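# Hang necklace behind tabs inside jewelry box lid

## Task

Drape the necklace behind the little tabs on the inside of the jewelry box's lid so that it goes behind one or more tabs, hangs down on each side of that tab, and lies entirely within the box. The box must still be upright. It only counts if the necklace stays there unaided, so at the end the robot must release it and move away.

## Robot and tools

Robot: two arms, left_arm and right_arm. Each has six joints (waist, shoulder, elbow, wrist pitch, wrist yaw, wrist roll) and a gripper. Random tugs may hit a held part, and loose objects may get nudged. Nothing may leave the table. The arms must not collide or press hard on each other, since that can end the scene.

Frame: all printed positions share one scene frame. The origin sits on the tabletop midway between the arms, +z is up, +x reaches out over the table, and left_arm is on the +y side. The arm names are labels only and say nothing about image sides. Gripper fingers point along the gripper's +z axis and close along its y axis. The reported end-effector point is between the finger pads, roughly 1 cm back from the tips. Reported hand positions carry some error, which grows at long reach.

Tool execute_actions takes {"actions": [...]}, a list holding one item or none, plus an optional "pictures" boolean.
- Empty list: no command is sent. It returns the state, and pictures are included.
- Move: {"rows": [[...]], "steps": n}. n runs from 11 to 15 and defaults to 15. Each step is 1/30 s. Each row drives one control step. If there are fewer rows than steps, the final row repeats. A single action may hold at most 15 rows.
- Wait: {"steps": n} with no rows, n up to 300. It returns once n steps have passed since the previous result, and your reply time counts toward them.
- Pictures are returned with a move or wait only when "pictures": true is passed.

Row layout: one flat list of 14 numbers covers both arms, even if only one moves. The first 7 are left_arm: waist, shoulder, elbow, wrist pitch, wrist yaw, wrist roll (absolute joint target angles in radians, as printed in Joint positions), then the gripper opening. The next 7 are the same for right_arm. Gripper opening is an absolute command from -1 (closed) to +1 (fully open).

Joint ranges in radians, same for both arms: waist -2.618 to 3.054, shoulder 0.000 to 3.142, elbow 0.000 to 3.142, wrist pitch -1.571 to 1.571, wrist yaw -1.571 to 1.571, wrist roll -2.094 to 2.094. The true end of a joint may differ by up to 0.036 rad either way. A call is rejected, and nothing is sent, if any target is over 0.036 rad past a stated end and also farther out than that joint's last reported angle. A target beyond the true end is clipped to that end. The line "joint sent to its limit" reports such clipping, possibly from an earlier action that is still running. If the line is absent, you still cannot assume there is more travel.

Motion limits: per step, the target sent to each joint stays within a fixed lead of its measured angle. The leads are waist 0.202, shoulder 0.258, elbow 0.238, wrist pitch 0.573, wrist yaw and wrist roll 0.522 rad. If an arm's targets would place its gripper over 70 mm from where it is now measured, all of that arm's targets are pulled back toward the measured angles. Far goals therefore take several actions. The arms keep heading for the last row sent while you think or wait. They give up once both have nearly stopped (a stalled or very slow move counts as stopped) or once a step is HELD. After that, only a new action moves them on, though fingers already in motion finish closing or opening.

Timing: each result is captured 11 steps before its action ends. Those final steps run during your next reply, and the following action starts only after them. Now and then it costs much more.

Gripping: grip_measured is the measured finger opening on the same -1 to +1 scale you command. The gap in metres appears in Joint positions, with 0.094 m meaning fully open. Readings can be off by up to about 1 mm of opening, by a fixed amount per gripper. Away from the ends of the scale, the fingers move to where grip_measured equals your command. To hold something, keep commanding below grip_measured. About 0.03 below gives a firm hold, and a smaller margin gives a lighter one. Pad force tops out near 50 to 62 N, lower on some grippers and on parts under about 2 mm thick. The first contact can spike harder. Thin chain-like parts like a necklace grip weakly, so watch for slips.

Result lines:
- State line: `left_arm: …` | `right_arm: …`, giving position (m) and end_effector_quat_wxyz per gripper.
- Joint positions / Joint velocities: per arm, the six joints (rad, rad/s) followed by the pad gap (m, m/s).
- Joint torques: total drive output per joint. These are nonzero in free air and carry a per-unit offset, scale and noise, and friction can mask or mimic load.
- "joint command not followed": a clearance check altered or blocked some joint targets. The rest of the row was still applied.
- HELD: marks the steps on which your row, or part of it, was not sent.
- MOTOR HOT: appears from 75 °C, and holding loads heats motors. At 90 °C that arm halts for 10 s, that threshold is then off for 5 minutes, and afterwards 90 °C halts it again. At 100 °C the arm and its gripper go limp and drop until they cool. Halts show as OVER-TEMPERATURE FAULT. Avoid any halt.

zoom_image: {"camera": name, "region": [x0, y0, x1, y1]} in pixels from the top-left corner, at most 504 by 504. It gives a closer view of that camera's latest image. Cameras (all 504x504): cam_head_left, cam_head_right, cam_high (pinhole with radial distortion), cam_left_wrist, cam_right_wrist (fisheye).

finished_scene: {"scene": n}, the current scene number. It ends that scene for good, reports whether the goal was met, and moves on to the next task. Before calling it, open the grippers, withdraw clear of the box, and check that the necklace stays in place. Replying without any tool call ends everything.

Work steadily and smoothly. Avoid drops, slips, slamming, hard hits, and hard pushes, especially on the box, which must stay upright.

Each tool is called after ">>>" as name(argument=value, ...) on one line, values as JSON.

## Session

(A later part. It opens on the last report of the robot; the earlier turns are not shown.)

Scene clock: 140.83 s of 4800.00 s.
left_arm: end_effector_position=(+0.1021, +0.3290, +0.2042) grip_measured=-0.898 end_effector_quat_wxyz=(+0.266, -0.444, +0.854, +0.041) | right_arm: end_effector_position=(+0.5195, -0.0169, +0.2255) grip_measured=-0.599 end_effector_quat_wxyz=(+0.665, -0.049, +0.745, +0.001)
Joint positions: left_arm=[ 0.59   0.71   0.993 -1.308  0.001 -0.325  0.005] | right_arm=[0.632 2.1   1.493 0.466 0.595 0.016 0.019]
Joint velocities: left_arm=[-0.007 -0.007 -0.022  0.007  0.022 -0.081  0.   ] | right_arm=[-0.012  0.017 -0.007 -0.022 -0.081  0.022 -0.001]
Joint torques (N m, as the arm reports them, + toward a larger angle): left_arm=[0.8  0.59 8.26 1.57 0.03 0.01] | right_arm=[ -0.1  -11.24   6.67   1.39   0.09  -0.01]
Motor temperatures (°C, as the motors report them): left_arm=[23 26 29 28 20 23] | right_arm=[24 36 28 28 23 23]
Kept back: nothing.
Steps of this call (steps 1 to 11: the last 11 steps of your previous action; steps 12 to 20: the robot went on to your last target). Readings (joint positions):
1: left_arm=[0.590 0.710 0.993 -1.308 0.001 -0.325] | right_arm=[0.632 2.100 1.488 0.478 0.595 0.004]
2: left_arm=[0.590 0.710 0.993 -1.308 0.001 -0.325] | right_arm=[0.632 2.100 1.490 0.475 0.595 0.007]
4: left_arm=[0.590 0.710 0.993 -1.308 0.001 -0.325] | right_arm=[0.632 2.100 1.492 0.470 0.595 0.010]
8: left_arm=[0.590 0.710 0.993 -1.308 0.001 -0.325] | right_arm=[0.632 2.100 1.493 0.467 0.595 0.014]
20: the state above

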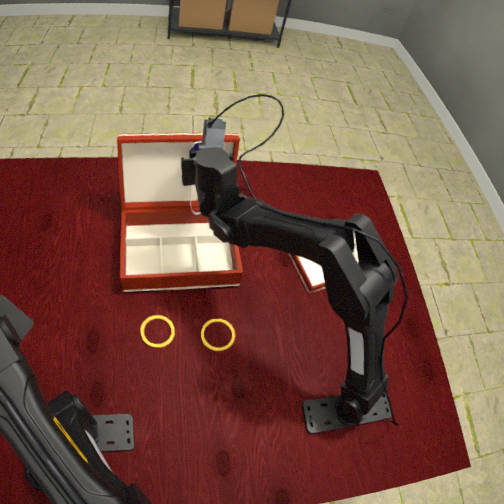

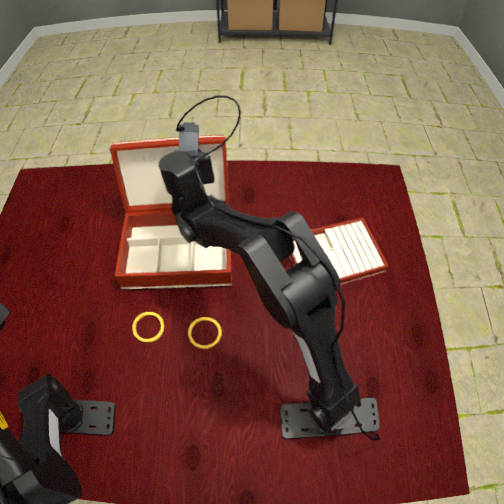

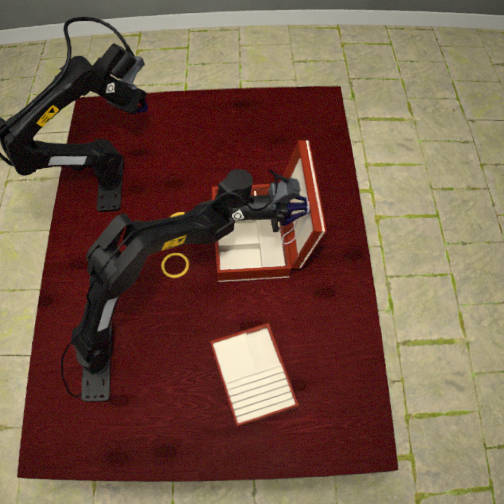

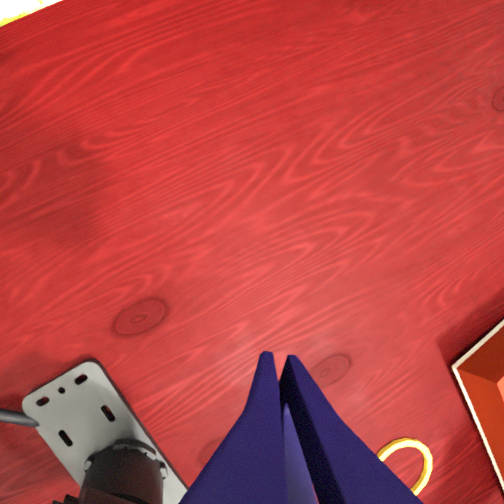

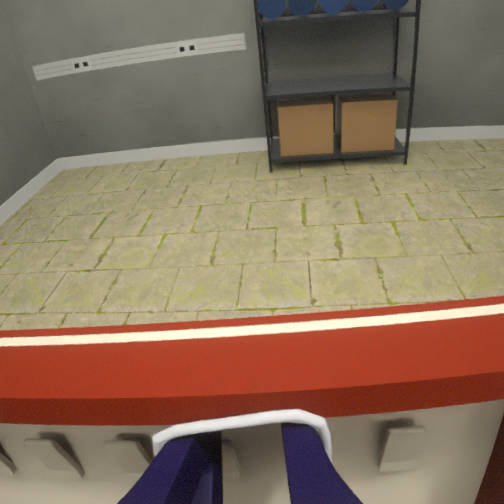

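>>> execute_actions(actions=[{"rows":[[0.6,0.7,1.0,-1.3,0,-0.32,-0.9,0.64,2.13,1.46,0.40,0.6,0.02,-0.6],[0.6,0.7,1.0,-1.3,0,-0.32,-0.9,0.64,2.14,1.46,0.40,0.6,0.02,-0.6]],"steps":15}])

>>> execute_actions(actions=[{"steps":20}], pictures=true)

Scene clock: 141.63 s of 4800.00 s.
left_arm: end_effector_position=(+0.1021, +0.3290, +0.2042) grip_measured=-0.898 end_effector_quat_wxyz=(+0.266, -0.444, +0.854, +0.041) | right_arm: end_effector_position=(+0.5195, -0.0169, +0.2255) grip_measured=-0.599 end_effector_quat_wxyz=(+0.665, -0.049, +0.745, +0.001)
Joint positions: left_arm=[ 0.59   0.71   0.993 -1.308  0.001 -0.325  0.005] | right_arm=[0.632 2.1   1.493 0.466 0.595 0.016 0.019]
Joint velocities: left_arm=[ 0.002 -0.002 -0.017 -0.066 -0.007 -0.007  0.001] | right_arm=[-0.002  0.022  0.012  0.007 -0.022 -0.051 -0.001]
Joint torques (N m, as the arm reports them, + toward a larger angle): left_arm=[0.81 0.64 8.22 1.55 0.01 0.  ] | right_arm=[ 0.78 -9.26  4.02  1.45  0.05 -0.01]
Motor temperatures (°C, as the motors report them): left_arm=[23 26 29 28 20 23] | right_arm=[24 36 28 28 23 23]
Steps of this call (steps 1 to 15: the robot went on to your last target; steps 16 to 20: nothing new was sent; steps 21 to 24: the first 4 steps of this action). Readings (joint positions):
21: left_arm=[0.590 0.710 0.993 -1.308 0.001 -0.325] | right_arm=[0.632 2.100 1.493 0.466 0.595 0.016]
22: left_arm=[0.590 0.710 0.993 -1.308 0.001 -0.325] | right_arm=[0.632 2.100 1.493 0.466 0.595 0.016]
24: the state above

Scene clock: 142.30 s of 4800.00 s.
left_arm: end_effector_position=(+0.1021, +0.3290, +0.2042) grip_measured=-0.898 end_effector_quat_wxyz=(+0.266, -0.444, +0.854, +0.041) | right_arm: end_effector_position=(+0.5195, -0.0169, +0.2255) grip_measured=-0.599 end_effector_quat_wxyz=(+0.665, -0.049, +0.745, +0.001)
Joint positions: left_arm=[ 0.59   0.71   0.993 -1.308  0.001 -0.325  0.005] | right_arm=[0.632 2.1   1.493 0.466 0.595 0.016 0.019]
Joint velocities: left_arm=[-0.017 -0.007 -0.002 -0.007 -0.037  0.007 -0.   ] | right_arm=[-0.002  0.022 -0.002  0.022 -0.051  0.007 -0.001]
Joint torques (N m, as the arm reports them, + toward a larger angle): left_arm=[0.78 0.62 8.26 1.57 0.01 0.01] | right_arm=[ 0.76 -9.48  3.92  1.48  0.06  0.04]
Motor temperatures (°C, as the motors report them): left_arm=[23 26 29 28 20 23] | right_arm=[24 36 28 27 23 23]
Kept back: nothing.
Steps of this call (steps 1 to 11: the last 11 steps of your previous action; steps 12 to 15: the robot went on to your last target; steps 16 to 20: nothing new was sent). Readings (joint positions):
1: left_arm=[0.590 0.710 0.993 -1.308 0.001 -0.325] | right_arm=[0.632 2.100 1.493 0.466 0.595 0.016]
2: left_arm=[0.590 0.710 0.993 -1.308 0.001 -0.325] | right_arm=[0.632 2.100 1.493 0.466 0.595 0.016]
4: left_arm=[0.590 0.710 0.993 -1.308 0.001 -0.325] | right_arm=[0.632 2.100 1.493 0.466 0.595 0.016]
8: left_arm=[0.590 0.710 0.993 -1.308 0.001 -0.325] | right_arm=[0.632 2.100 1.493 0.466 0.595 0.016]
20: the state above
All arms were judged still, so your last target was given up. Only a new action makes them travel on or press farther. Fingers that are still opening or closing keep moving.

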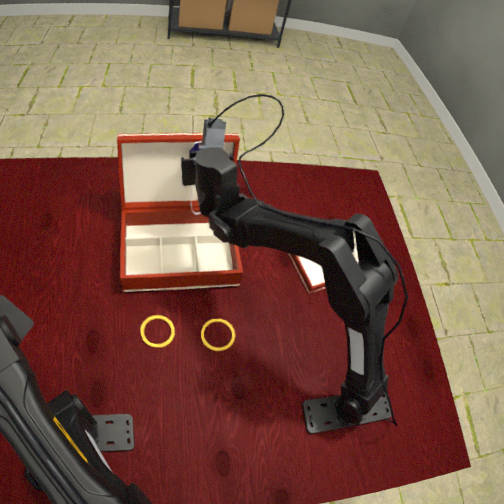

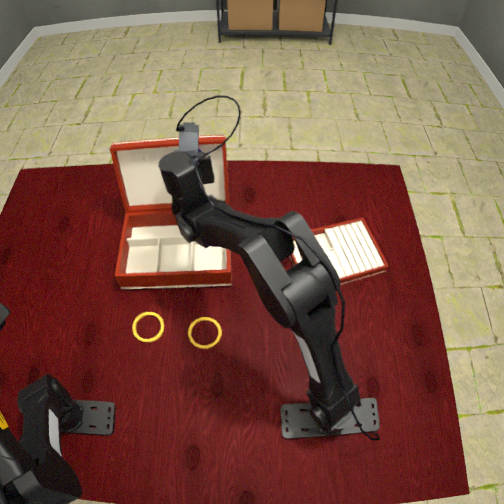

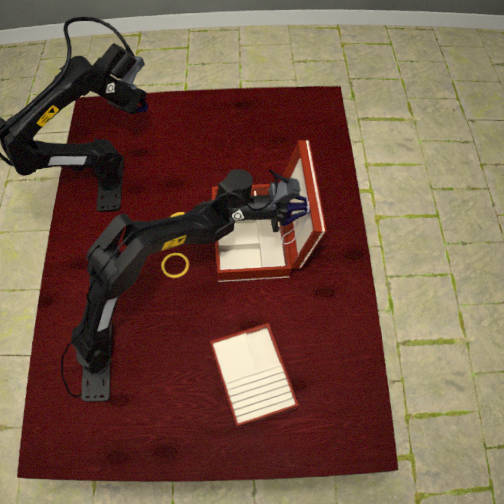

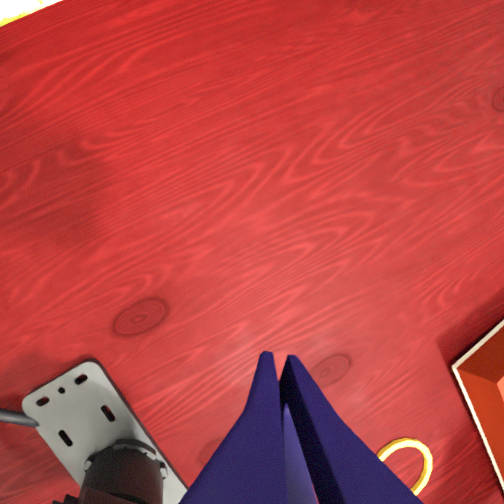

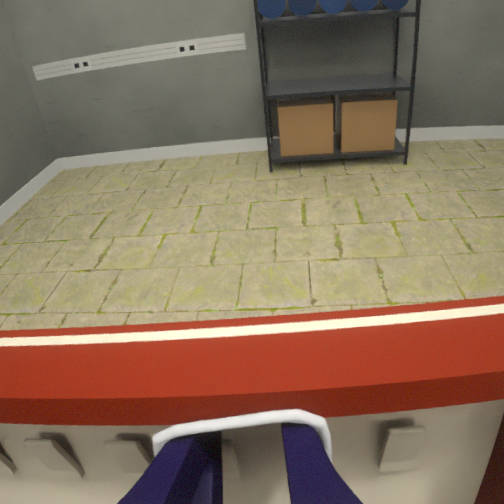

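>>> execute_actions(actions=[{"rows":[[0.6,0.7,1.0,-1.3,0,-0.32,-0.9,0.632,2.09,1.495,0.46,0.6,0.02,-0.62],[0.6,0.7,1.0,-1.3,0,-0.32,-0.9,0.632,2.09,1.495,0.46,0.6,0.02,-0.65],[0.6,0.7,1.0,-1.3,0,-0.32,-0.9,0.632,2.09,1.495,0.46,0.6,0.02,-0.68],[0.6,0.7,1.0,-1.3,0,-0.32,-0.9,0.632,2.09,1.495,0.46,0.6,0.02,-0.72]],"steps":12}])

>>> execute_actions(actions=[{"rows":[[0.6,0.7,1.0,-1.3,0,-0.32,-0.9,0.632,2.12,1.48,0.44,0.6,0.02,-0.72],[0.6,0.7,1.0,-1.3,0,-0.32,-0.9,0.632,2.135,1.48,0.43,0.6,0.02,-0.72]],"steps":15}])

>>> execute_actions(actions=[{"steps":20}], pictures=true)

Scene clock: 143.43 s of 4800.00 s.
left_arm: end_effector_position=(+0.1021, +0.3290, +0.2042) grip_measured=-0.898 end_effector_quat_wxyz=(+0.266, -0.444, +0.854, +0.041) | right_arm: end_effector_position=(+0.5196, -0.0168, +0.2264) grip_measured=-0.611 end_effector_quat_wxyz=(+0.666, -0.048, +0.744, +0.002)
Joint positions: left_arm=[ 0.59   0.71   0.993 -1.308  0.001 -0.325  0.005] | right_arm=[0.632 2.1   1.493 0.47  0.595 0.016 0.018]
Joint velocities: left_arm=[ 0.012  0.007 -0.007  0.022 -0.022 -0.022 -0.   ] | right_arm=[-0.017 -0.002  0.007  0.11   0.037 -0.037 -0.016]
Joint torques (N m, as the arm reports them, + toward a larger angle): left_arm=[0.81 0.6  8.25 1.56 0.01 0.  ] | right_arm=[ -0.08 -13.1    6.5    1.89   0.08   0.07]
Motor temperatures (°C, as the motors report them): left_arm=[23 26 29 28 20 23] | right_arm=[24 36 28 27 23 23]
Steps of this call (steps 1 to 33: nothing new was sent; step 34: the first step of this action). Readings (joint positions):
34: the state above

Scene clock: 143.93 s of 4800.00 s.
left_arm: end_effector_position=(+0.1021, +0.3290, +0.2042) grip_measured=-0.898 end_effector_quat_wxyz=(+0.266, -0.444, +0.854, +0.041) | right_arm: end_effector_position=(+0.5198, -0.0167, +0.2260) grip_measured=-0.719 end_effector_quat_wxyz=(+0.666, -0.048, +0.744, +0.002)
Joint positions: left_arm=[ 0.59   0.71   0.993 -1.308  0.001 -0.325  0.005] | right_arm=[0.632 2.102 1.493 0.473 0.595 0.016 0.013]
Joint velocities: left_arm=[-0.012 -0.012 -0.002  0.007  0.066  0.051 -0.001] | right_arm=[-0.002  0.012  0.002 -0.037  0.007 -0.125 -0.   ]
Joint torques (N m, as the arm reports them, + toward a larger angle): left_arm=[0.81 0.6  8.25 1.56 0.02 0.  ] | right_arm=[  0.22 -10.06   5.32   1.73   0.08   0.02]
Motor temperatures (°C, as the motors report them): left_arm=[23 26 29 28 20 23] | right_arm=[24 36 28 27 23 23]
Steps of this call (steps 1 to 11: the last 11 steps of your previous action; steps 12 to 15: the first 4 steps of this action). Readings (joint positions):
12: left_arm=[0.590 0.710 0.993 -1.308 0.001 -0.325] | right_arm=[0.632 2.100 1.493 0.473 0.595 0.016]
13: left_arm=[0.590 0.710 0.993 -1.308 0.001 -0.325] | right_arm=[0.632 2.101 1.493 0.472 0.595 0.016]
15: the state above

Scene clock: 144.60 s of 4800.00 s.
left_arm: end_effector_position=(+0.1021, +0.3290, +0.2042) grip_measured=-0.898 end_effector_quat_wxyz=(+0.266, -0.444, +0.854, +0.041) | right_arm: end_effector_position=(+0.5198, -0.0167, +0.2260) grip_measured=-0.719 end_effector_quat_wxyz=(+0.666, -0.047, +0.744, +0.002)
Joint positions: left_arm=[ 0.59   0.71   0.993 -1.308  0.001 -0.325  0.005] | right_arm=[0.632 2.102 1.493 0.473 0.595 0.016 0.013]
Joint velocities: left_arm=[-0.017  0.012  0.022 -0.007 -0.066  0.051 -0.001] | right_arm=[-0.002 -0.002 -0.007  0.037 -0.066 -0.007  0.001]
Joint torques (N m, as the arm reports them, + toward a larger angle): left_arm=[0.83 0.61 8.22 1.57 0.02 0.02] | right_arm=[-0.04 -9.87  5.32  1.74  0.12  0.02]
Motor temperatures (°C, as the motors report them): left_arm=[23 26 29 28 20 23] | right_arm=[24 36 28 27 23 23]
Kept back: nothing.
Steps of this call (steps 1 to 11: the last 11 steps of your previous action; steps 12 to 15: the robot went on to your last target; steps 16 to 20: nothing new was sent). Readings (joint positions):
1: left_arm=[0.590 0.710 0.993 -1.308 0.001 -0.325] | right_arm=[0.632 2.102 1.493 0.473 0.595 0.016]
2: left_arm=[0.590 0.710 0.993 -1.308 0.001 -0.325] | right_arm=[0.632 2.102 1.493 0.473 0.595 0.016]
4: left_arm=[0.590 0.710 0.993 -1.308 0.001 -0.325] | right_arm=[0.632 2.102 1.493 0.473 0.595 0.016]
8: left_arm=[0.590 0.710 0.993 -1.308 0.001 -0.325] | right_arm=[0.632 2.102 1.493 0.473 0.595 0.016]
20: the state above
All arms were judged still, so your last target was given up. Only a new action makes them travel on or press farther. Fingers that are still opening or closing keep moving.

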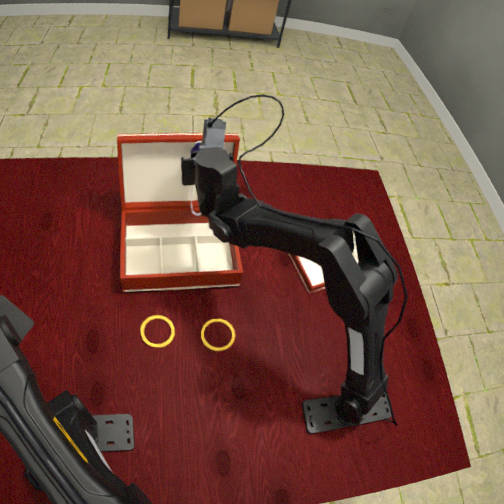

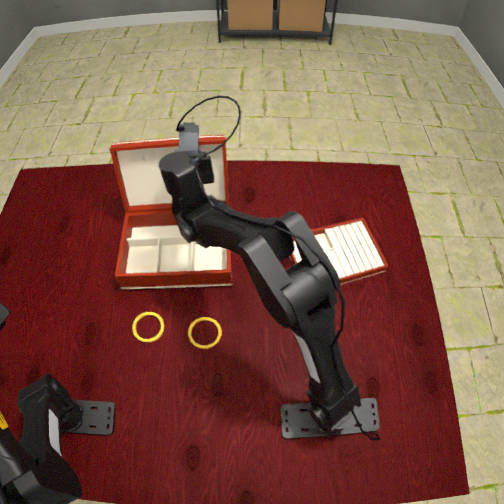

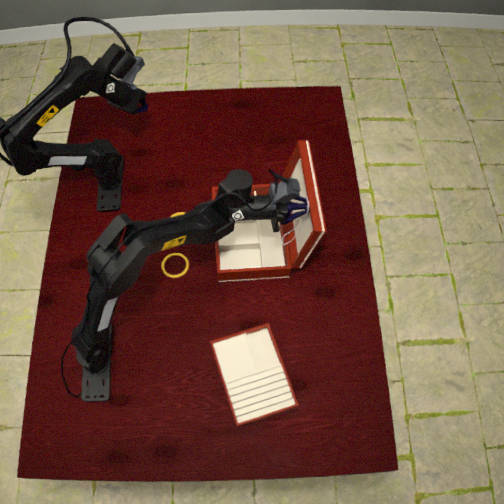

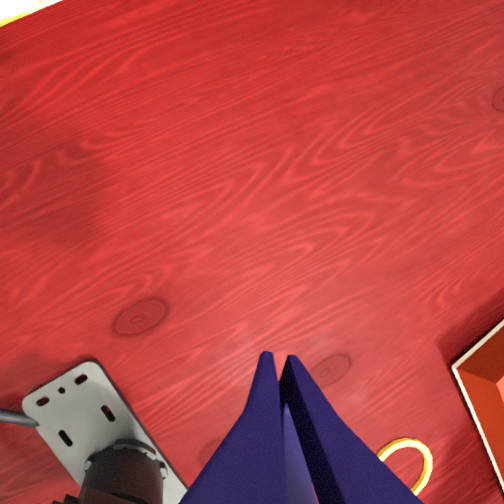

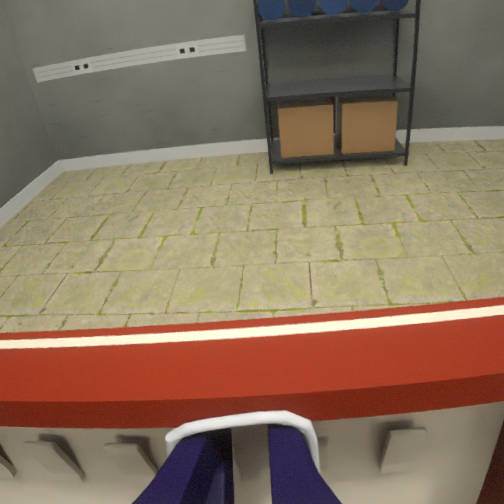

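>>> execute_actions(actions=[{"rows":[[0.6,0.7,1.0,-1.3,0,-0.32,-0.9,0.632,2.08,1.495,0.47,0.6,0.02,-0.72],[0.6,0.7,1.0,-1.3,0,-0.32,-0.9,0.632,2.08,1.495,0.47,0.6,0.02,-0.72],[0.6,0.7,1.0,-1.3,0,-0.32,-0.9,0.632,2.08,1.495,0.47,0.6,0.02,-0.72],[0.6,0.7,1.0,-1.3,0,-0.32,-0.9,0.645,2.08,1.495,0.47,0.6,0.02,-0.7],[0.6,0.7,1.0,-1.3,0,-0.32,-0.9,0.645,2.08,1.495,0.47,0.6,0.02,-0.7],[0.6,0.7,1.0,-1.3,0,-0.32,-0.9,0.66,2.08,1.495,0.47,0.6,0.02,-0.68]],"steps":15}])

>>> execute_actions(actions=[{"steps":20}], pictures=true)

Scene clock: 145.73 s of 4800.00 s.
left_arm: end_effector_position=(+0.1021, +0.3290, +0.2042) grip_measured=-0.898 end_effector_quat_wxyz=(+0.266, -0.444, +0.854, +0.041) | right_arm: end_effector_position=(+0.5196, -0.0166, +0.2274) grip_measured=-0.708 end_effector_quat_wxyz=(+0.668, -0.047, +0.743, +0.003)
Joint positions: left_arm=[ 0.59   0.71   0.993 -1.308  0.001 -0.325  0.005] | right_arm=[0.632 2.1   1.493 0.476 0.595 0.016 0.014]
Joint velocities: left_arm=[-0.007 -0.002 -0.017 -0.066  0.007 -0.022  0.   ] | right_arm=[-0.002  0.012 -0.007  0.007  0.051 -0.11   0.013]
Joint torques (N m, as the arm reports them, + toward a larger angle): left_arm=[0.79 0.6  8.22 1.57 0.03 0.01] | right_arm=[  1.11 -14.21   6.47   2.15   0.03   0.01]
Motor temperatures (°C, as the motors report them): left_arm=[23 26 29 28 20 23] | right_arm=[24 36 28 27 23 23]
Steps of this call (steps 1 to 30: nothing new was sent; steps 31 to 34: the first 4 steps of this action). Readings (joint positions):
31: left_arm=[0.590 0.710 0.993 -1.308 0.001 -0.325] | right_arm=[0.632 2.101 1.493 0.476 0.595 0.016]
32: left_arm=[0.590 0.710 0.993 -1.308 0.001 -0.325] | right_arm=[0.632 2.100 1.493 0.476 0.595 0.016]
34: the state above

Scene clock: 146.40 s of 4800.00 s.
left_arm: end_effector_position=(+0.1021, +0.3290, +0.2042) grip_measured=-0.898 end_effector_quat_wxyz=(+0.266, -0.444, +0.854, +0.041) | right_arm: end_effector_position=(+0.5136, -0.0067, +0.2291) grip_measured=-0.681 end_effector_quat_wxyz=(+0.670, -0.050, +0.740, +0.009)
Joint positions: left_arm=[ 0.59   0.71   0.993 -1.308  0.001 -0.325  0.005] | right_arm=[0.653 2.1   1.493 0.483 0.603 0.016 0.015]
Joint velocities: left_arm=[-0.012 -0.012 -0.017 -0.007 -0.037  0.037 -0.   ] | right_arm=[-0.002  0.002  0.002 -0.051 -0.066  0.022 -0.   ]
Joint torques (N m, as the arm reports them, + toward a larger angle): left_arm=[0.83 0.64 8.22 1.57 0.02 0.  ] | right_arm=[  0.56 -14.18   6.22   2.1   -0.03   0.03]
Motor temperatures (°C, as the motors report them): left_arm=[23 26 29 28 20 23] | right_arm=[24 37 28 28 23 23]
Kept back: nothing.
Steps of this call (steps 1 to 11: the last 11 steps of your previous action; steps 12 to 20: the robot went on to your last target). Readings (joint positions):
1: left_arm=[0.590 0.710 0.993 -1.308 0.001 -0.325] | right_arm=[0.633 2.100 1.493 0.476 0.596 0.016]
2: left_arm=[0.590 0.710 0.993 -1.308 0.001 -0.325] | right_arm=[0.635 2.100 1.493 0.476 0.597 0.016]
4: left_arm=[0.590 0.710 0.993 -1.308 0.001 -0.325] | right_arm=[0.641 2.100 1.493 0.478 0.601 0.016]
8: left_arm=[0.590 0.710 0.993 -1.308 0.001 -0.325] | right_arm=[0.651 2.100 1.493 0.483 0.603 0.016]
20: the state above

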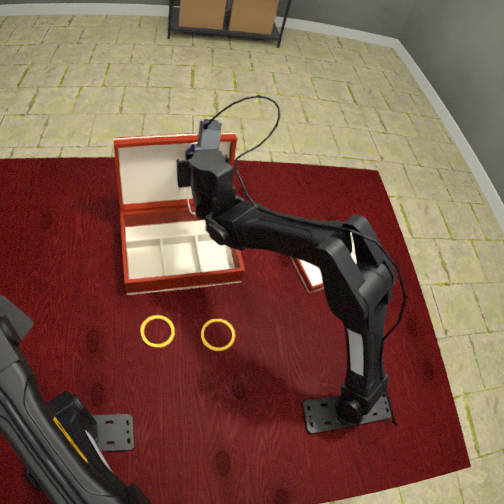

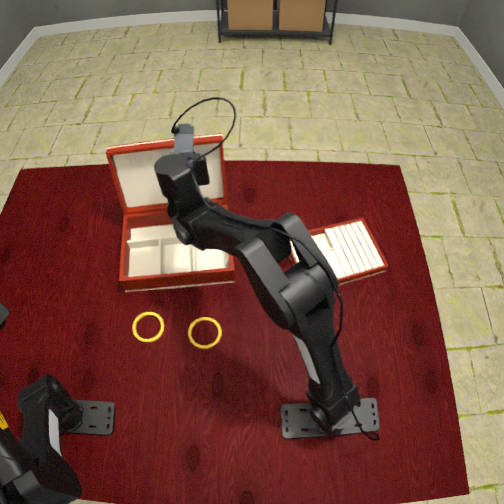

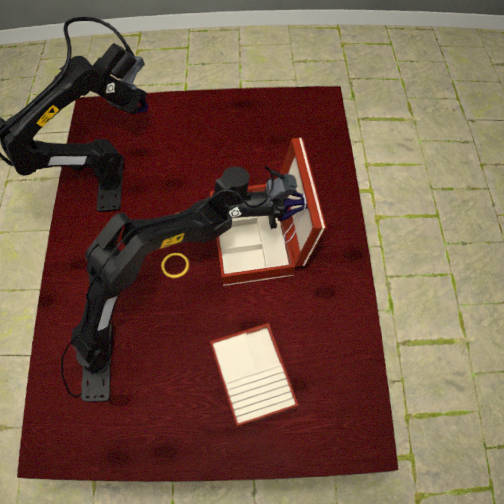

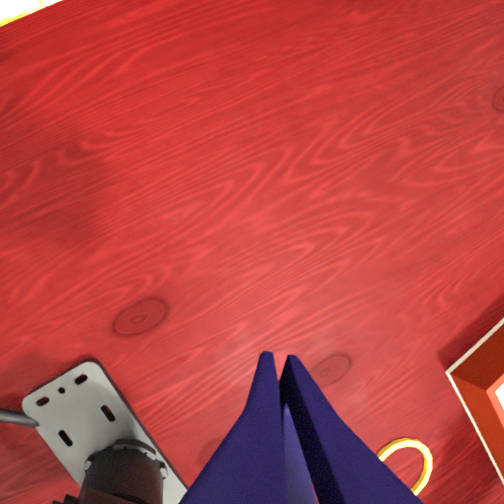

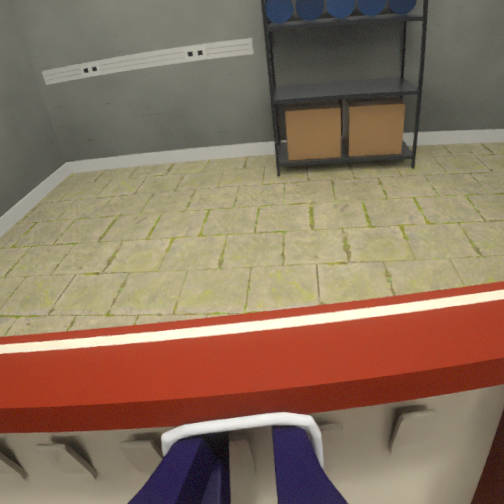

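>>> execute_actions(actions=[{"rows":[[0.6,0.7,1.0,-1.3,0,-0.32,-0.9,0.66,2.1,1.48,0.51,0.6,0.01,-0.68],[0.6,0.7,1.0,-1.3,0,-0.32,-0.9,0.66,2.11,1.47,0.55,0.6,0.0,-0.68],[0.6,0.7,1.0,-1.3,0,-0.32,-0.9,0.66,2.12,1.46,0.59,0.6,-0.01,-0.68],[0.6,0.7,1.0,-1.3,0,-0.32,-0.9,0.665,2.13,1.445,0.63,0.6,-0.02,-0.68],[0.6,0.7,1.0,-1.3,0,-0.32,-0.9,0.665,2.135,1.43,0.67,0.6,-0.03,-0.68],[0.6,0.7,1.0,-1.3,0,-0.32,-0.9,0.67,2.14,1.415,0.71,0.6,-0.045,-0.68],[0.6,0.7,1.0,-1.3,0,-0.32,-0.9,0.67,2.145,1.40,0.75,0.6,-0.06,-0.68],[0.6,0.7,1.0,-1.3,0,-0.32,-0.9,0.675,2.145,1.38,0.79,0.6,-0.075,-0.68],[0.6,0.7,1.0,-1.3,0,-0.32,-0.9,0.675,2.145,1.36,0.83,0.6,-0.09,-0.68],[0.6,0.7,1.0,-1.3,0,-0.32,-0.9,0.68,2.145,1.345,0.87,0.6,-0.1,-0.68]],"steps":15}])

>>> execute_actions(actions=[{"steps":20}], pictures=true)

Scene clock: 147.63 s of 4800.00 s.
left_arm: end_effector_position=(+0.1021, +0.3290, +0.2042) grip_measured=-0.898 end_effector_quat_wxyz=(+0.266, -0.444, +0.854, +0.041) | right_arm: end_effector_position=(+0.5129, -0.0068, +0.2303) grip_measured=-0.681 end_effector_quat_wxyz=(+0.678, -0.048, +0.733, +0.013)
Joint positions: left_arm=[ 0.59   0.71   0.993 -1.308  0.001 -0.325  0.005] | right_arm=[0.654 2.102 1.476 0.529 0.603 0.008 0.015]
Joint velocities: left_arm=[ 0.022 -0.017 -0.002 -0.022  0.007 -0.022  0.   ] | right_arm=[-0.007  0.046 -0.247  0.652  0.007 -0.198 -0.001]
Joint torques (N m, as the arm reports them, + toward a larger angle): left_arm=[0.78 0.64 8.26 1.57 0.02 0.02] | right_arm=[  1.11 -10.44   4.97   2.16   0.04  -0.12]
Motor temperatures (°C, as the motors report them): left_arm=[23 26 29 28 20 23] | right_arm=[24 37 28 28 23 23]
Steps of this call (steps 1 to 15: the robot went on to your last target; steps 16 to 33: nothing new was sent; steps 34 to 37: the first 4 steps of this action). Readings (joint positions):
34: left_arm=[0.590 0.710 0.993 -1.308 0.001 -0.325] | right_arm=[0.653 2.100 1.493 0.487 0.603 0.016]
35: left_arm=[0.590 0.710 0.993 -1.308 0.001 -0.325] | right_arm=[0.653 2.100 1.491 0.495 0.603 0.016]
37: the state above

Scene clock: 148.30 s of 4800.00 s.
left_arm: end_effector_position=(+0.1021, +0.3290, +0.2042) grip_measured=-0.898 end_effector_quat_wxyz=(+0.266, -0.444, +0.854, +0.041) | right_arm: end_effector_position=(+0.4993, -0.0022, +0.2269) grip_measured=-0.681 end_effector_quat_wxyz=(+0.729, -0.051, +0.682, +0.022)
Joint positions: left_arm=[ 0.59   0.71   0.993 -1.308  0.001 -0.325  0.005] | right_arm=[ 0.674  2.139  1.352  0.865  0.603 -0.09   0.015]
Joint velocities: left_arm=[ 0.012 -0.012 -0.007  0.066 -0.081  0.066 -0.001] | right_arm=[-0.007  0.017 -0.022  0.066  0.095 -0.007  0.001]
Joint torques (N m, as the arm reports them, + toward a larger angle): left_arm=[0.77 0.65 8.25 1.57 0.02 0.01] | right_arm=[  0.49 -12.12   5.3    2.13  -0.08  -0.08]
Motor temperatures (°C, as the motors report them): left_arm=[23 26 29 28 20 23] | right_arm=[24 37 28 28 23 23]
Kept back: nothing.
Steps of this call (steps 1 to 11: the last 11 steps of your previous action; steps 12 to 20: the robot went on to your last target). Readings (joint positions):
1: left_arm=[0.590 0.710 0.993 -1.308 0.001 -0.325] | right_arm=[0.654 2.105 1.466 0.556 0.603 0.003]
2: left_arm=[0.590 0.710 0.993 -1.308 0.001 -0.325] | right_arm=[0.655 2.108 1.455 0.587 0.603 -0.004]
4: left_arm=[0.590 0.710 0.993 -1.308 0.001 -0.325] | right_arm=[0.657 2.116 1.427 0.654 0.603 -0.023]
8: left_arm=[0.590 0.710 0.993 -1.308 0.001 -0.325] | right_arm=[0.668 2.130 1.363 0.774 0.603 -0.062]
20: the state above

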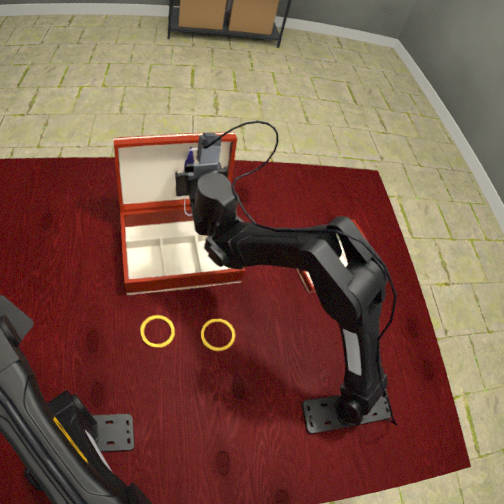

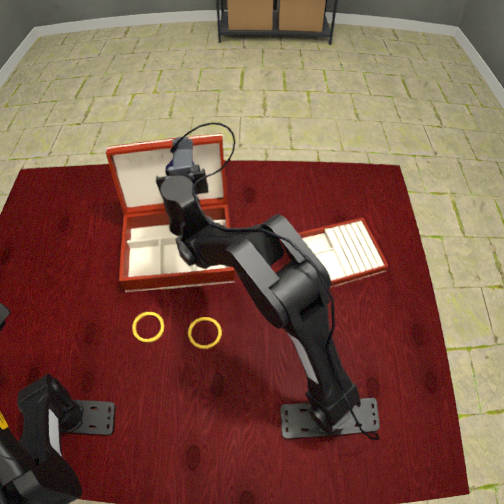

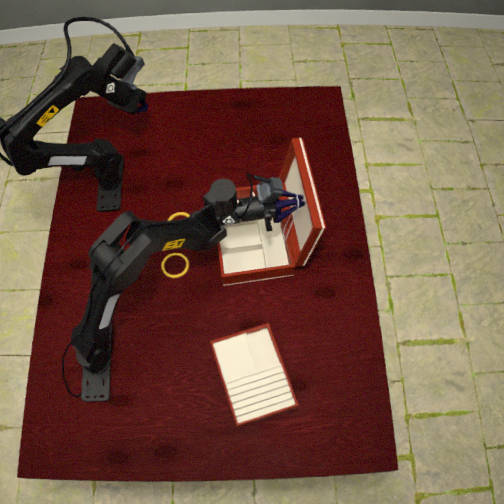

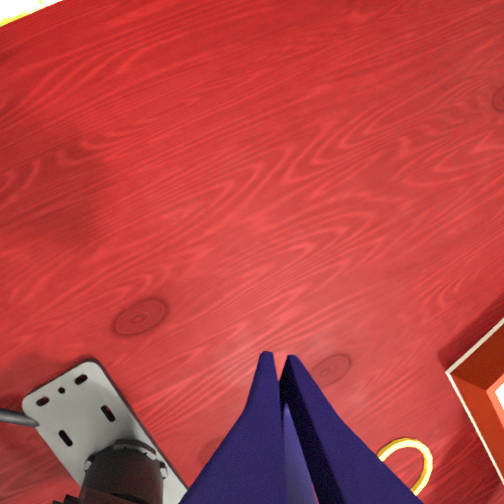

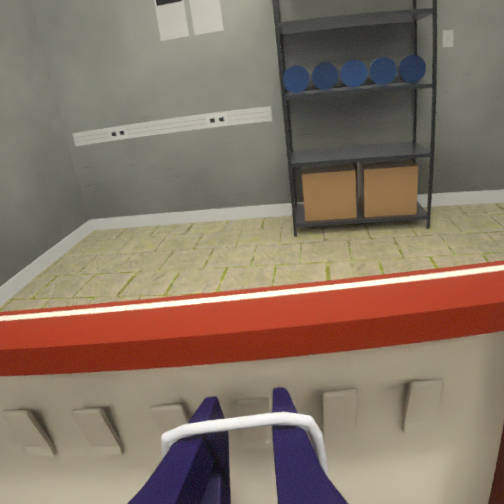

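>>> execute_actions(actions=[])

Scene clock: 150.43 s of 4800.00 s.
left_arm: end_effector_position=(+0.1021, +0.3290, +0.2042) grip_measured=-0.898 end_effector_quat_wxyz=(+0.266, -0.444, +0.854, +0.041) | right_arm: end_effector_position=(+0.4992, -0.0022, +0.2282) grip_measured=-0.681 end_effector_quat_wxyz=(+0.731, -0.051, +0.680, +0.022)
Joint positions: left_arm=[ 0.59   0.71   0.993 -1.308  0.001 -0.325  0.005] | right_arm=[ 0.674  2.139  1.352  0.871  0.603 -0.092  0.015]
Joint velocities: left_arm=[-0.012 -0.007 -0.002 -0.037  0.007 -0.007  0.   ] | right_arm=[-0.007  0.002 -0.002 -0.051 -0.022  0.081  0.   ]
Joint torques (N m, as the arm reports them, + toward a larger angle): left_arm=[0.83 0.62 8.27 1.56 0.01 0.02] | right_arm=[  0.79 -11.87   5.25   2.24  -0.06  -0.08]
Motor temperatures (°C, as the motors report them): left_arm=[23 26 29 28 20 23] | right_arm=[24 38 27 28 23 23]
Kept back: nothing.
Steps of this call (steps 1 to 30: the robot went on to your last target; steps 31 to 64: nothing new was sent). Readings (joint positions):
1: left_arm=[0.590 0.710 0.993 -1.308 0.001 -0.325] | right_arm=[0.674 2.139 1.352 0.866 0.603 -0.090]
2: left_arm=[0.590 0.710 0.993 -1.308 0.001 -0.325] | right_arm=[0.674 2.139 1.352 0.867 0.603 -0.091]
4: left_arm=[0.590 0.710 0.993 -1.308 0.001 -0.325] | right_arm=[0.674 2.139 1.352 0.869 0.603 -0.091]
8: left_arm=[0.590 0.710 0.993 -1.308 0.001 -0.325] | right_arm=[0.674 2.139 1.352 0.870 0.603 -0.091]
64: the state above
All arms were judged still, so your last target was given up. Only a new action makes them travel on or press farther. Fingers that are still opening or closing keep moving.

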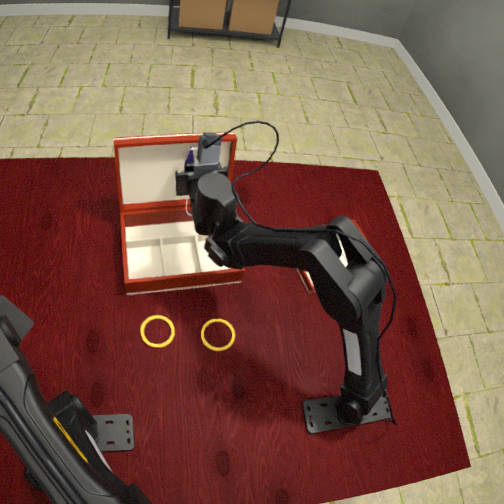

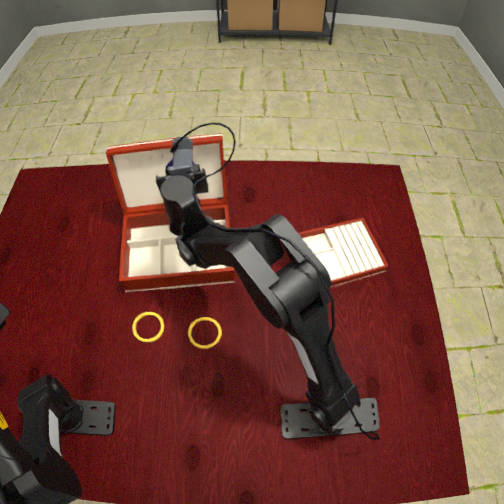

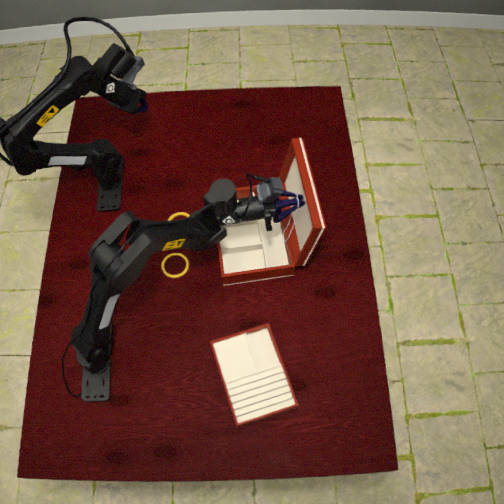

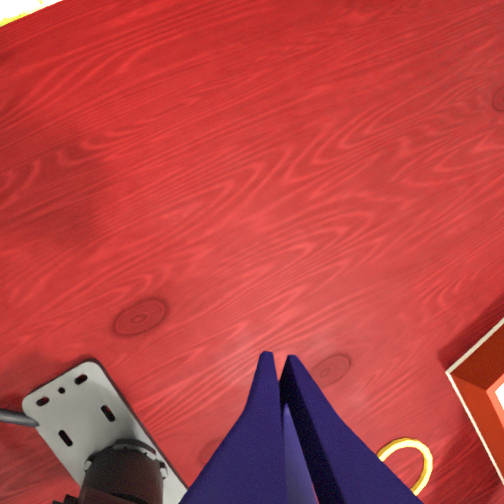

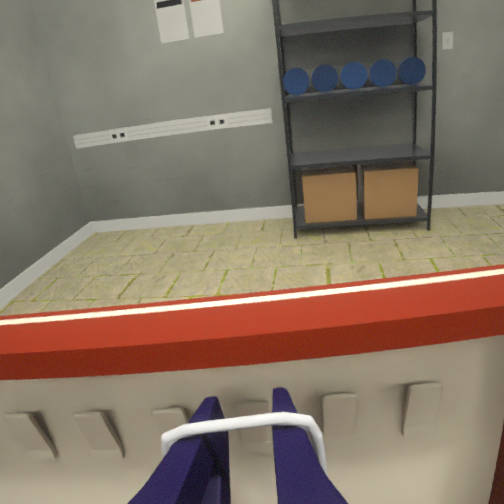

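>>> execute_actions(actions=[{"rows":[[0.6,0.7,1.0,-1.3,0,-0.32,-0.9,0.68,2.155,1.345,0.875,0.6,-0.1,-0.68],[0.6,0.7,1.0,-1.3,0,-0.32,-0.9,0.68,2.165,1.345,0.885,0.58,-0.1,-0.68],[0.6,0.7,1.0,-1.3,0,-0.32,-0.9,0.68,2.18,1.345,0.895,0.57,-0.1,-0.68]],"steps":15}])

>>> execute_actions(actions=[{"steps":15}], pictures=true)

Scene clock: 151.27 s of 4800.00 s.
left_arm: end_effector_position=(+0.1021, +0.3290, +0.2042) grip_measured=-0.898 end_effector_quat_wxyz=(+0.266, -0.444, +0.854, +0.041) | right_arm: end_effector_position=(+0.4992, -0.0005, +0.2286) grip_measured=-0.681 end_effector_quat_wxyz=(+0.734, -0.052, +0.677, +0.027)
Joint positions: left_arm=[ 0.59   0.71   0.993 -1.308  0.001 -0.325  0.005] | right_arm=[ 0.674  2.144  1.352  0.886  0.594 -0.092  0.015]
Joint velocities: left_arm=[-0.002  0.012  0.012  0.037  0.037 -0.007  0.001] | right_arm=[-0.002  0.105 -0.002  0.168 -0.095 -0.051  0.001]
Joint torques (N m, as the arm reports them, + toward a larger angle): left_arm=[0.85 0.62 8.26 1.56 0.02 0.01] | right_arm=[  0.62 -10.13   5.28   1.94  -0.09  -0.13]
Motor temperatures (°C, as the motors report them): left_arm=[23 26 29 28 20 23] | right_arm=[24 38 27 28 23 23]
Steps of this call (steps 1 to 21: nothing new was sent; steps 22 to 25: the first 4 steps of this action). Readings (joint positions):
22: left_arm=[0.590 0.710 0.993 -1.308 0.001 -0.325] | right_arm=[0.674 2.139 1.352 0.872 0.603 -0.092]
23: left_arm=[0.590 0.710 0.993 -1.308 0.001 -0.325] | right_arm=[0.674 2.139 1.352 0.873 0.601 -0.092]
25: the state above

Scene clock: 151.77 s of 4800.00 s.
left_arm: end_effector_position=(+0.1021, +0.3290, +0.2042) grip_measured=-0.898 end_effector_quat_wxyz=(+0.266, -0.444, +0.854, +0.041) | right_arm: end_effector_position=(+0.5006, +0.0036, +0.2176) grip_measured=-0.681 end_effector_quat_wxyz=(+0.730, -0.060, +0.680, +0.030)
Joint positions: left_arm=[ 0.59   0.71   0.993 -1.308  0.001 -0.325  0.005] | right_arm=[ 0.674  2.167  1.352  0.896  0.579 -0.092  0.015]
Joint velocities: left_arm=[ 0.002  0.002 -0.017 -0.022  0.022 -0.022 -0.001] | right_arm=[ 0.002 -0.007 -0.017 -0.022 -0.022  0.037 -0.   ]
Joint torques (N m, as the arm reports them, + toward a larger angle): left_arm=[0.78 0.67 8.23 1.56 0.02 0.02] | right_arm=[  0.43 -11.53   5.17   2.16  -0.11  -0.12]
Motor temperatures (°C, as the motors report them): left_arm=[23 26 29 28 20 23] | right_arm=[24 38 27 28 23 23]
Kept back: nothing.
Steps of this call (steps 1 to 11: the last 11 steps of your previous action; steps 12 to 15: the robot went on to your last target). Readings (joint positions):
1: left_arm=[0.590 0.710 0.993 -1.308 0.001 -0.325] | right_arm=[0.674 2.149 1.352 0.890 0.590 -0.092]
2: left_arm=[0.590 0.710 0.993 -1.308 0.001 -0.325] | right_arm=[0.674 2.153 1.352 0.892 0.588 -0.092]
4: left_arm=[0.590 0.710 0.993 -1.308 0.001 -0.325] | right_arm=[0.674 2.161 1.352 0.893 0.585 -0.092]
8: left_arm=[0.590 0.710 0.993 -1.308 0.001 -0.325] | right_arm=[0.674 2.167 1.352 0.893 0.581 -0.092]
15: the state above

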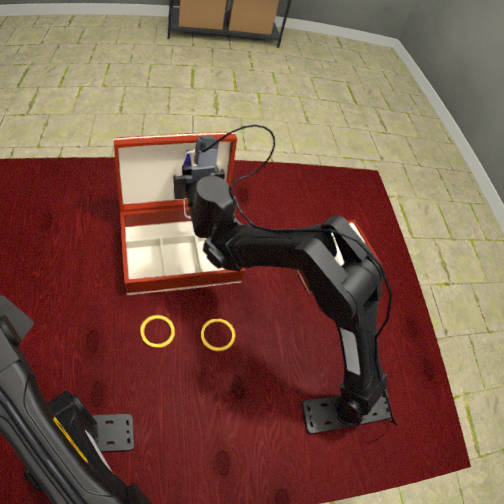

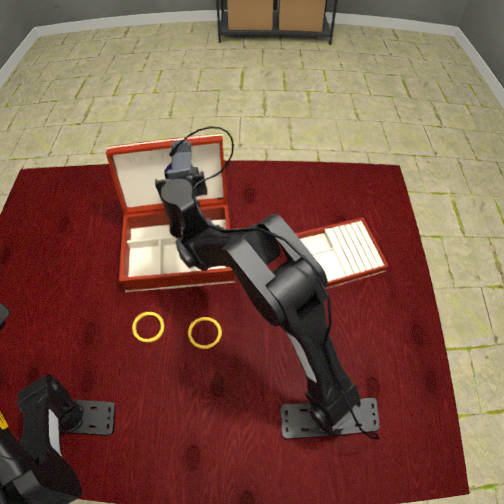

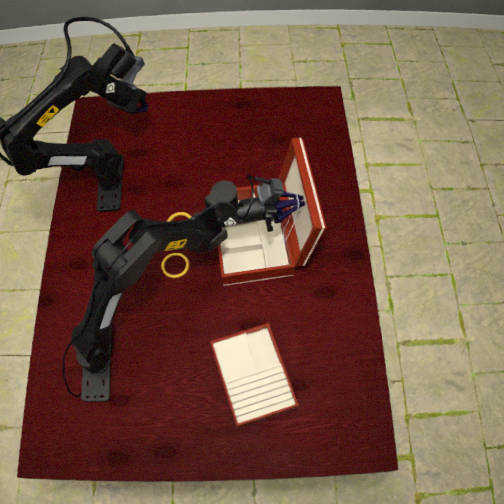

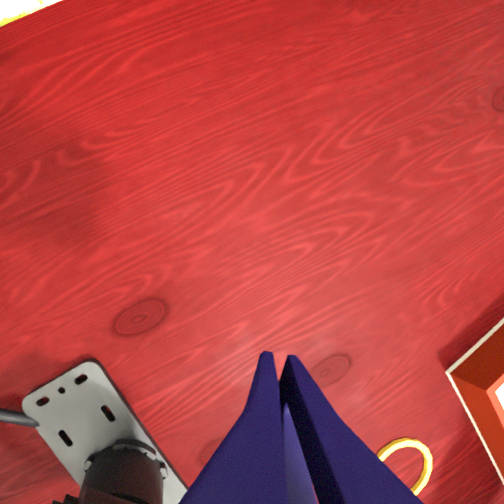

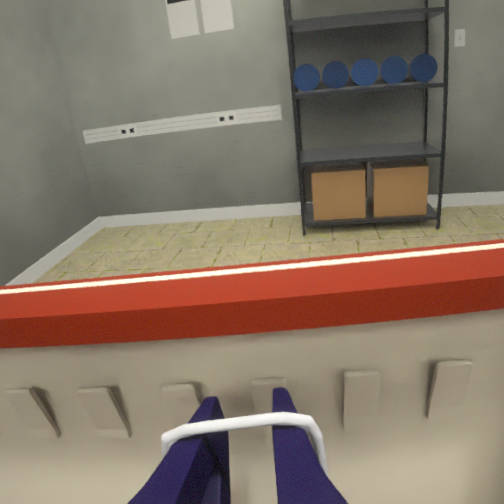

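>>> execute_actions(actions=[{"rows":[[0.6,0.7,1.0,-1.3,0,-0.32,-0.9,0.665,2.18,1.36,0.895,0.57,-0.1,-0.68],[0.6,0.7,1.0,-1.3,0,-0.32,-0.9,0.655,2.18,1.375,0.895,0.57,-0.1,-0.68],[0.6,0.7,1.0,-1.3,0,-0.32,-0.9,0.65,2.185,1.39,0.89,0.57,-0.1,-0.68]],"steps":15}])

>>> execute_actions(actions=[{"steps":15}], pictures=true)

Scene clock: 152.70 s of 4800.00 s.
left_arm: end_effector_position=(+0.1021, +0.3290, +0.2042) grip_measured=-0.898 end_effector_quat_wxyz=(+0.266, -0.444, +0.854, +0.041) | right_arm: end_effector_position=(+0.5027, +0.0021, +0.2193) grip_measured=-0.681 end_effector_quat_wxyz=(+0.731, -0.058, +0.679, +0.029)
Joint positions: left_arm=[ 0.59   0.71   0.993 -1.308  0.001 -0.325  0.005] | right_arm=[ 0.67   2.169  1.359  0.896  0.578 -0.092  0.015]
Joint velocities: left_arm=[ 0.007 -0.007  0.002  0.022 -0.007  0.022 -0.   ] | right_arm=[-0.095  0.037  0.134 -0.037 -0.022 -0.022 -0.   ]
Joint torques (N m, as the arm reports them, + toward a larger angle): left_arm=[0.79 0.62 8.23 1.57 0.02 0.  ] | right_arm=[ -1.18 -11.65   7.26   2.08  -0.14  -0.09]
Motor temperatures (°C, as the motors report them): left_arm=[23 26 29 28 20 23] | right_arm=[24 38 27 28 23 23]
Steps of this call (steps 1 to 15: the robot went on to your last target; steps 16 to 24: nothing new was sent; steps 25 to 28: the first 4 steps of this action). Readings (joint positions):
25: left_arm=[0.590 0.710 0.993 -1.308 0.001 -0.325] | right_arm=[0.674 2.167 1.352 0.896 0.579 -0.092]
26: left_arm=[0.590 0.710 0.993 -1.308 0.001 -0.325] | right_arm=[0.673 2.167 1.352 0.896 0.578 -0.092]
28: the state above

Scene clock: 153.20 s of 4800.00 s.
left_arm: end_effector_position=(+0.1021, +0.3290, +0.2042) grip_measured=-0.898 end_effector_quat_wxyz=(+0.266, -0.444, +0.854, +0.041) | right_arm: end_effector_position=(+0.5082, -0.0043, +0.2245) grip_measured=-0.681 end_effector_quat_wxyz=(+0.735, -0.051, +0.676, +0.027)
Joint positions: left_arm=[ 0.59   0.71   0.993 -1.308  0.001 -0.325  0.005] | right_arm=[ 0.655  2.169  1.371  0.897  0.577 -0.092  0.015]
Joint velocities: left_arm=[-0.007 -0.017 -0.007  0.037 -0.051 -0.051 -0.001] | right_arm=[-0.002 -0.002 -0.012 -0.022  0.007  0.051 -0.   ]
Joint torques (N m, as the arm reports them, + toward a larger angle): left_arm=[0.81 0.62 8.23 1.57 0.02 0.01] | right_arm=[ -0.53 -11.37   7.     2.23  -0.12  -0.04]
Motor temperatures (°C, as the motors report them): left_arm=[23 26 29 28 20 23] | right_arm=[24 38 27 28 23 23]
Kept back: nothing.
Steps of this call (steps 1 to 11: the last 11 steps of your previous action; steps 12 to 15: the robot went on to your last target). Readings (joint positions):
1: left_arm=[0.590 0.710 0.993 -1.308 0.001 -0.325] | right_arm=[0.667 2.169 1.363 0.896 0.577 -0.092]
2: left_arm=[0.590 0.710 0.993 -1.308 0.001 -0.325] | right_arm=[0.663 2.169 1.366 0.896 0.577 -0.092]
4: left_arm=[0.590 0.710 0.993 -1.308 0.001 -0.325] | right_arm=[0.658 2.169 1.370 0.897 0.577 -0.092]
8: left_arm=[0.590 0.710 0.993 -1.308 0.001 -0.325] | right_arm=[0.655 2.169 1.371 0.897 0.577 -0.092]
15: the state above

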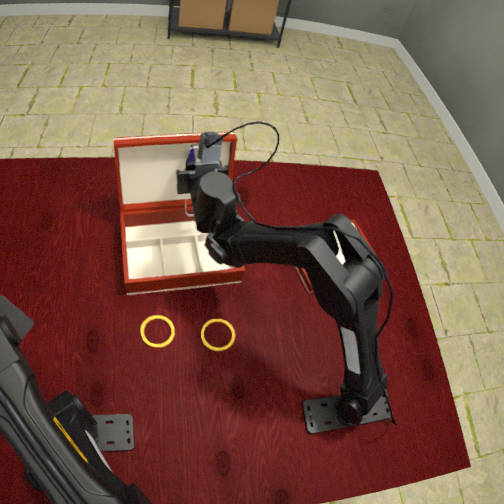

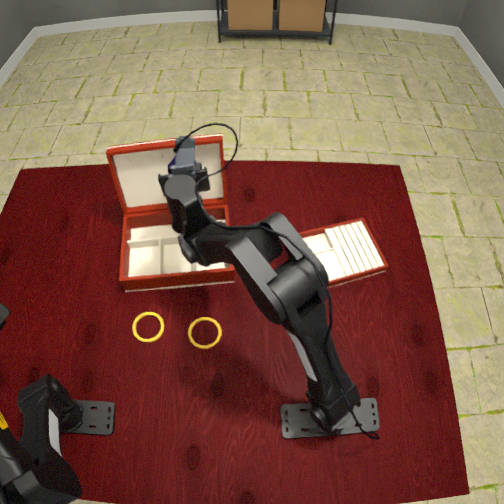

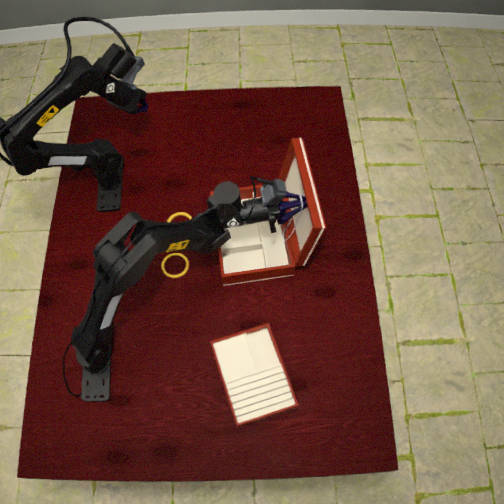

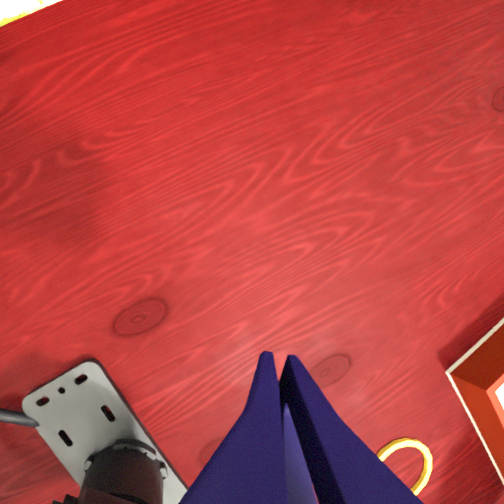

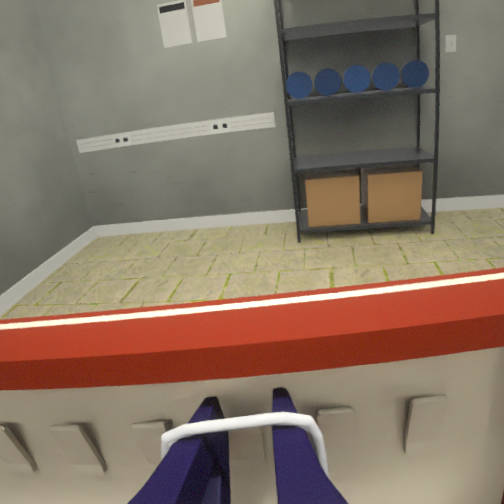

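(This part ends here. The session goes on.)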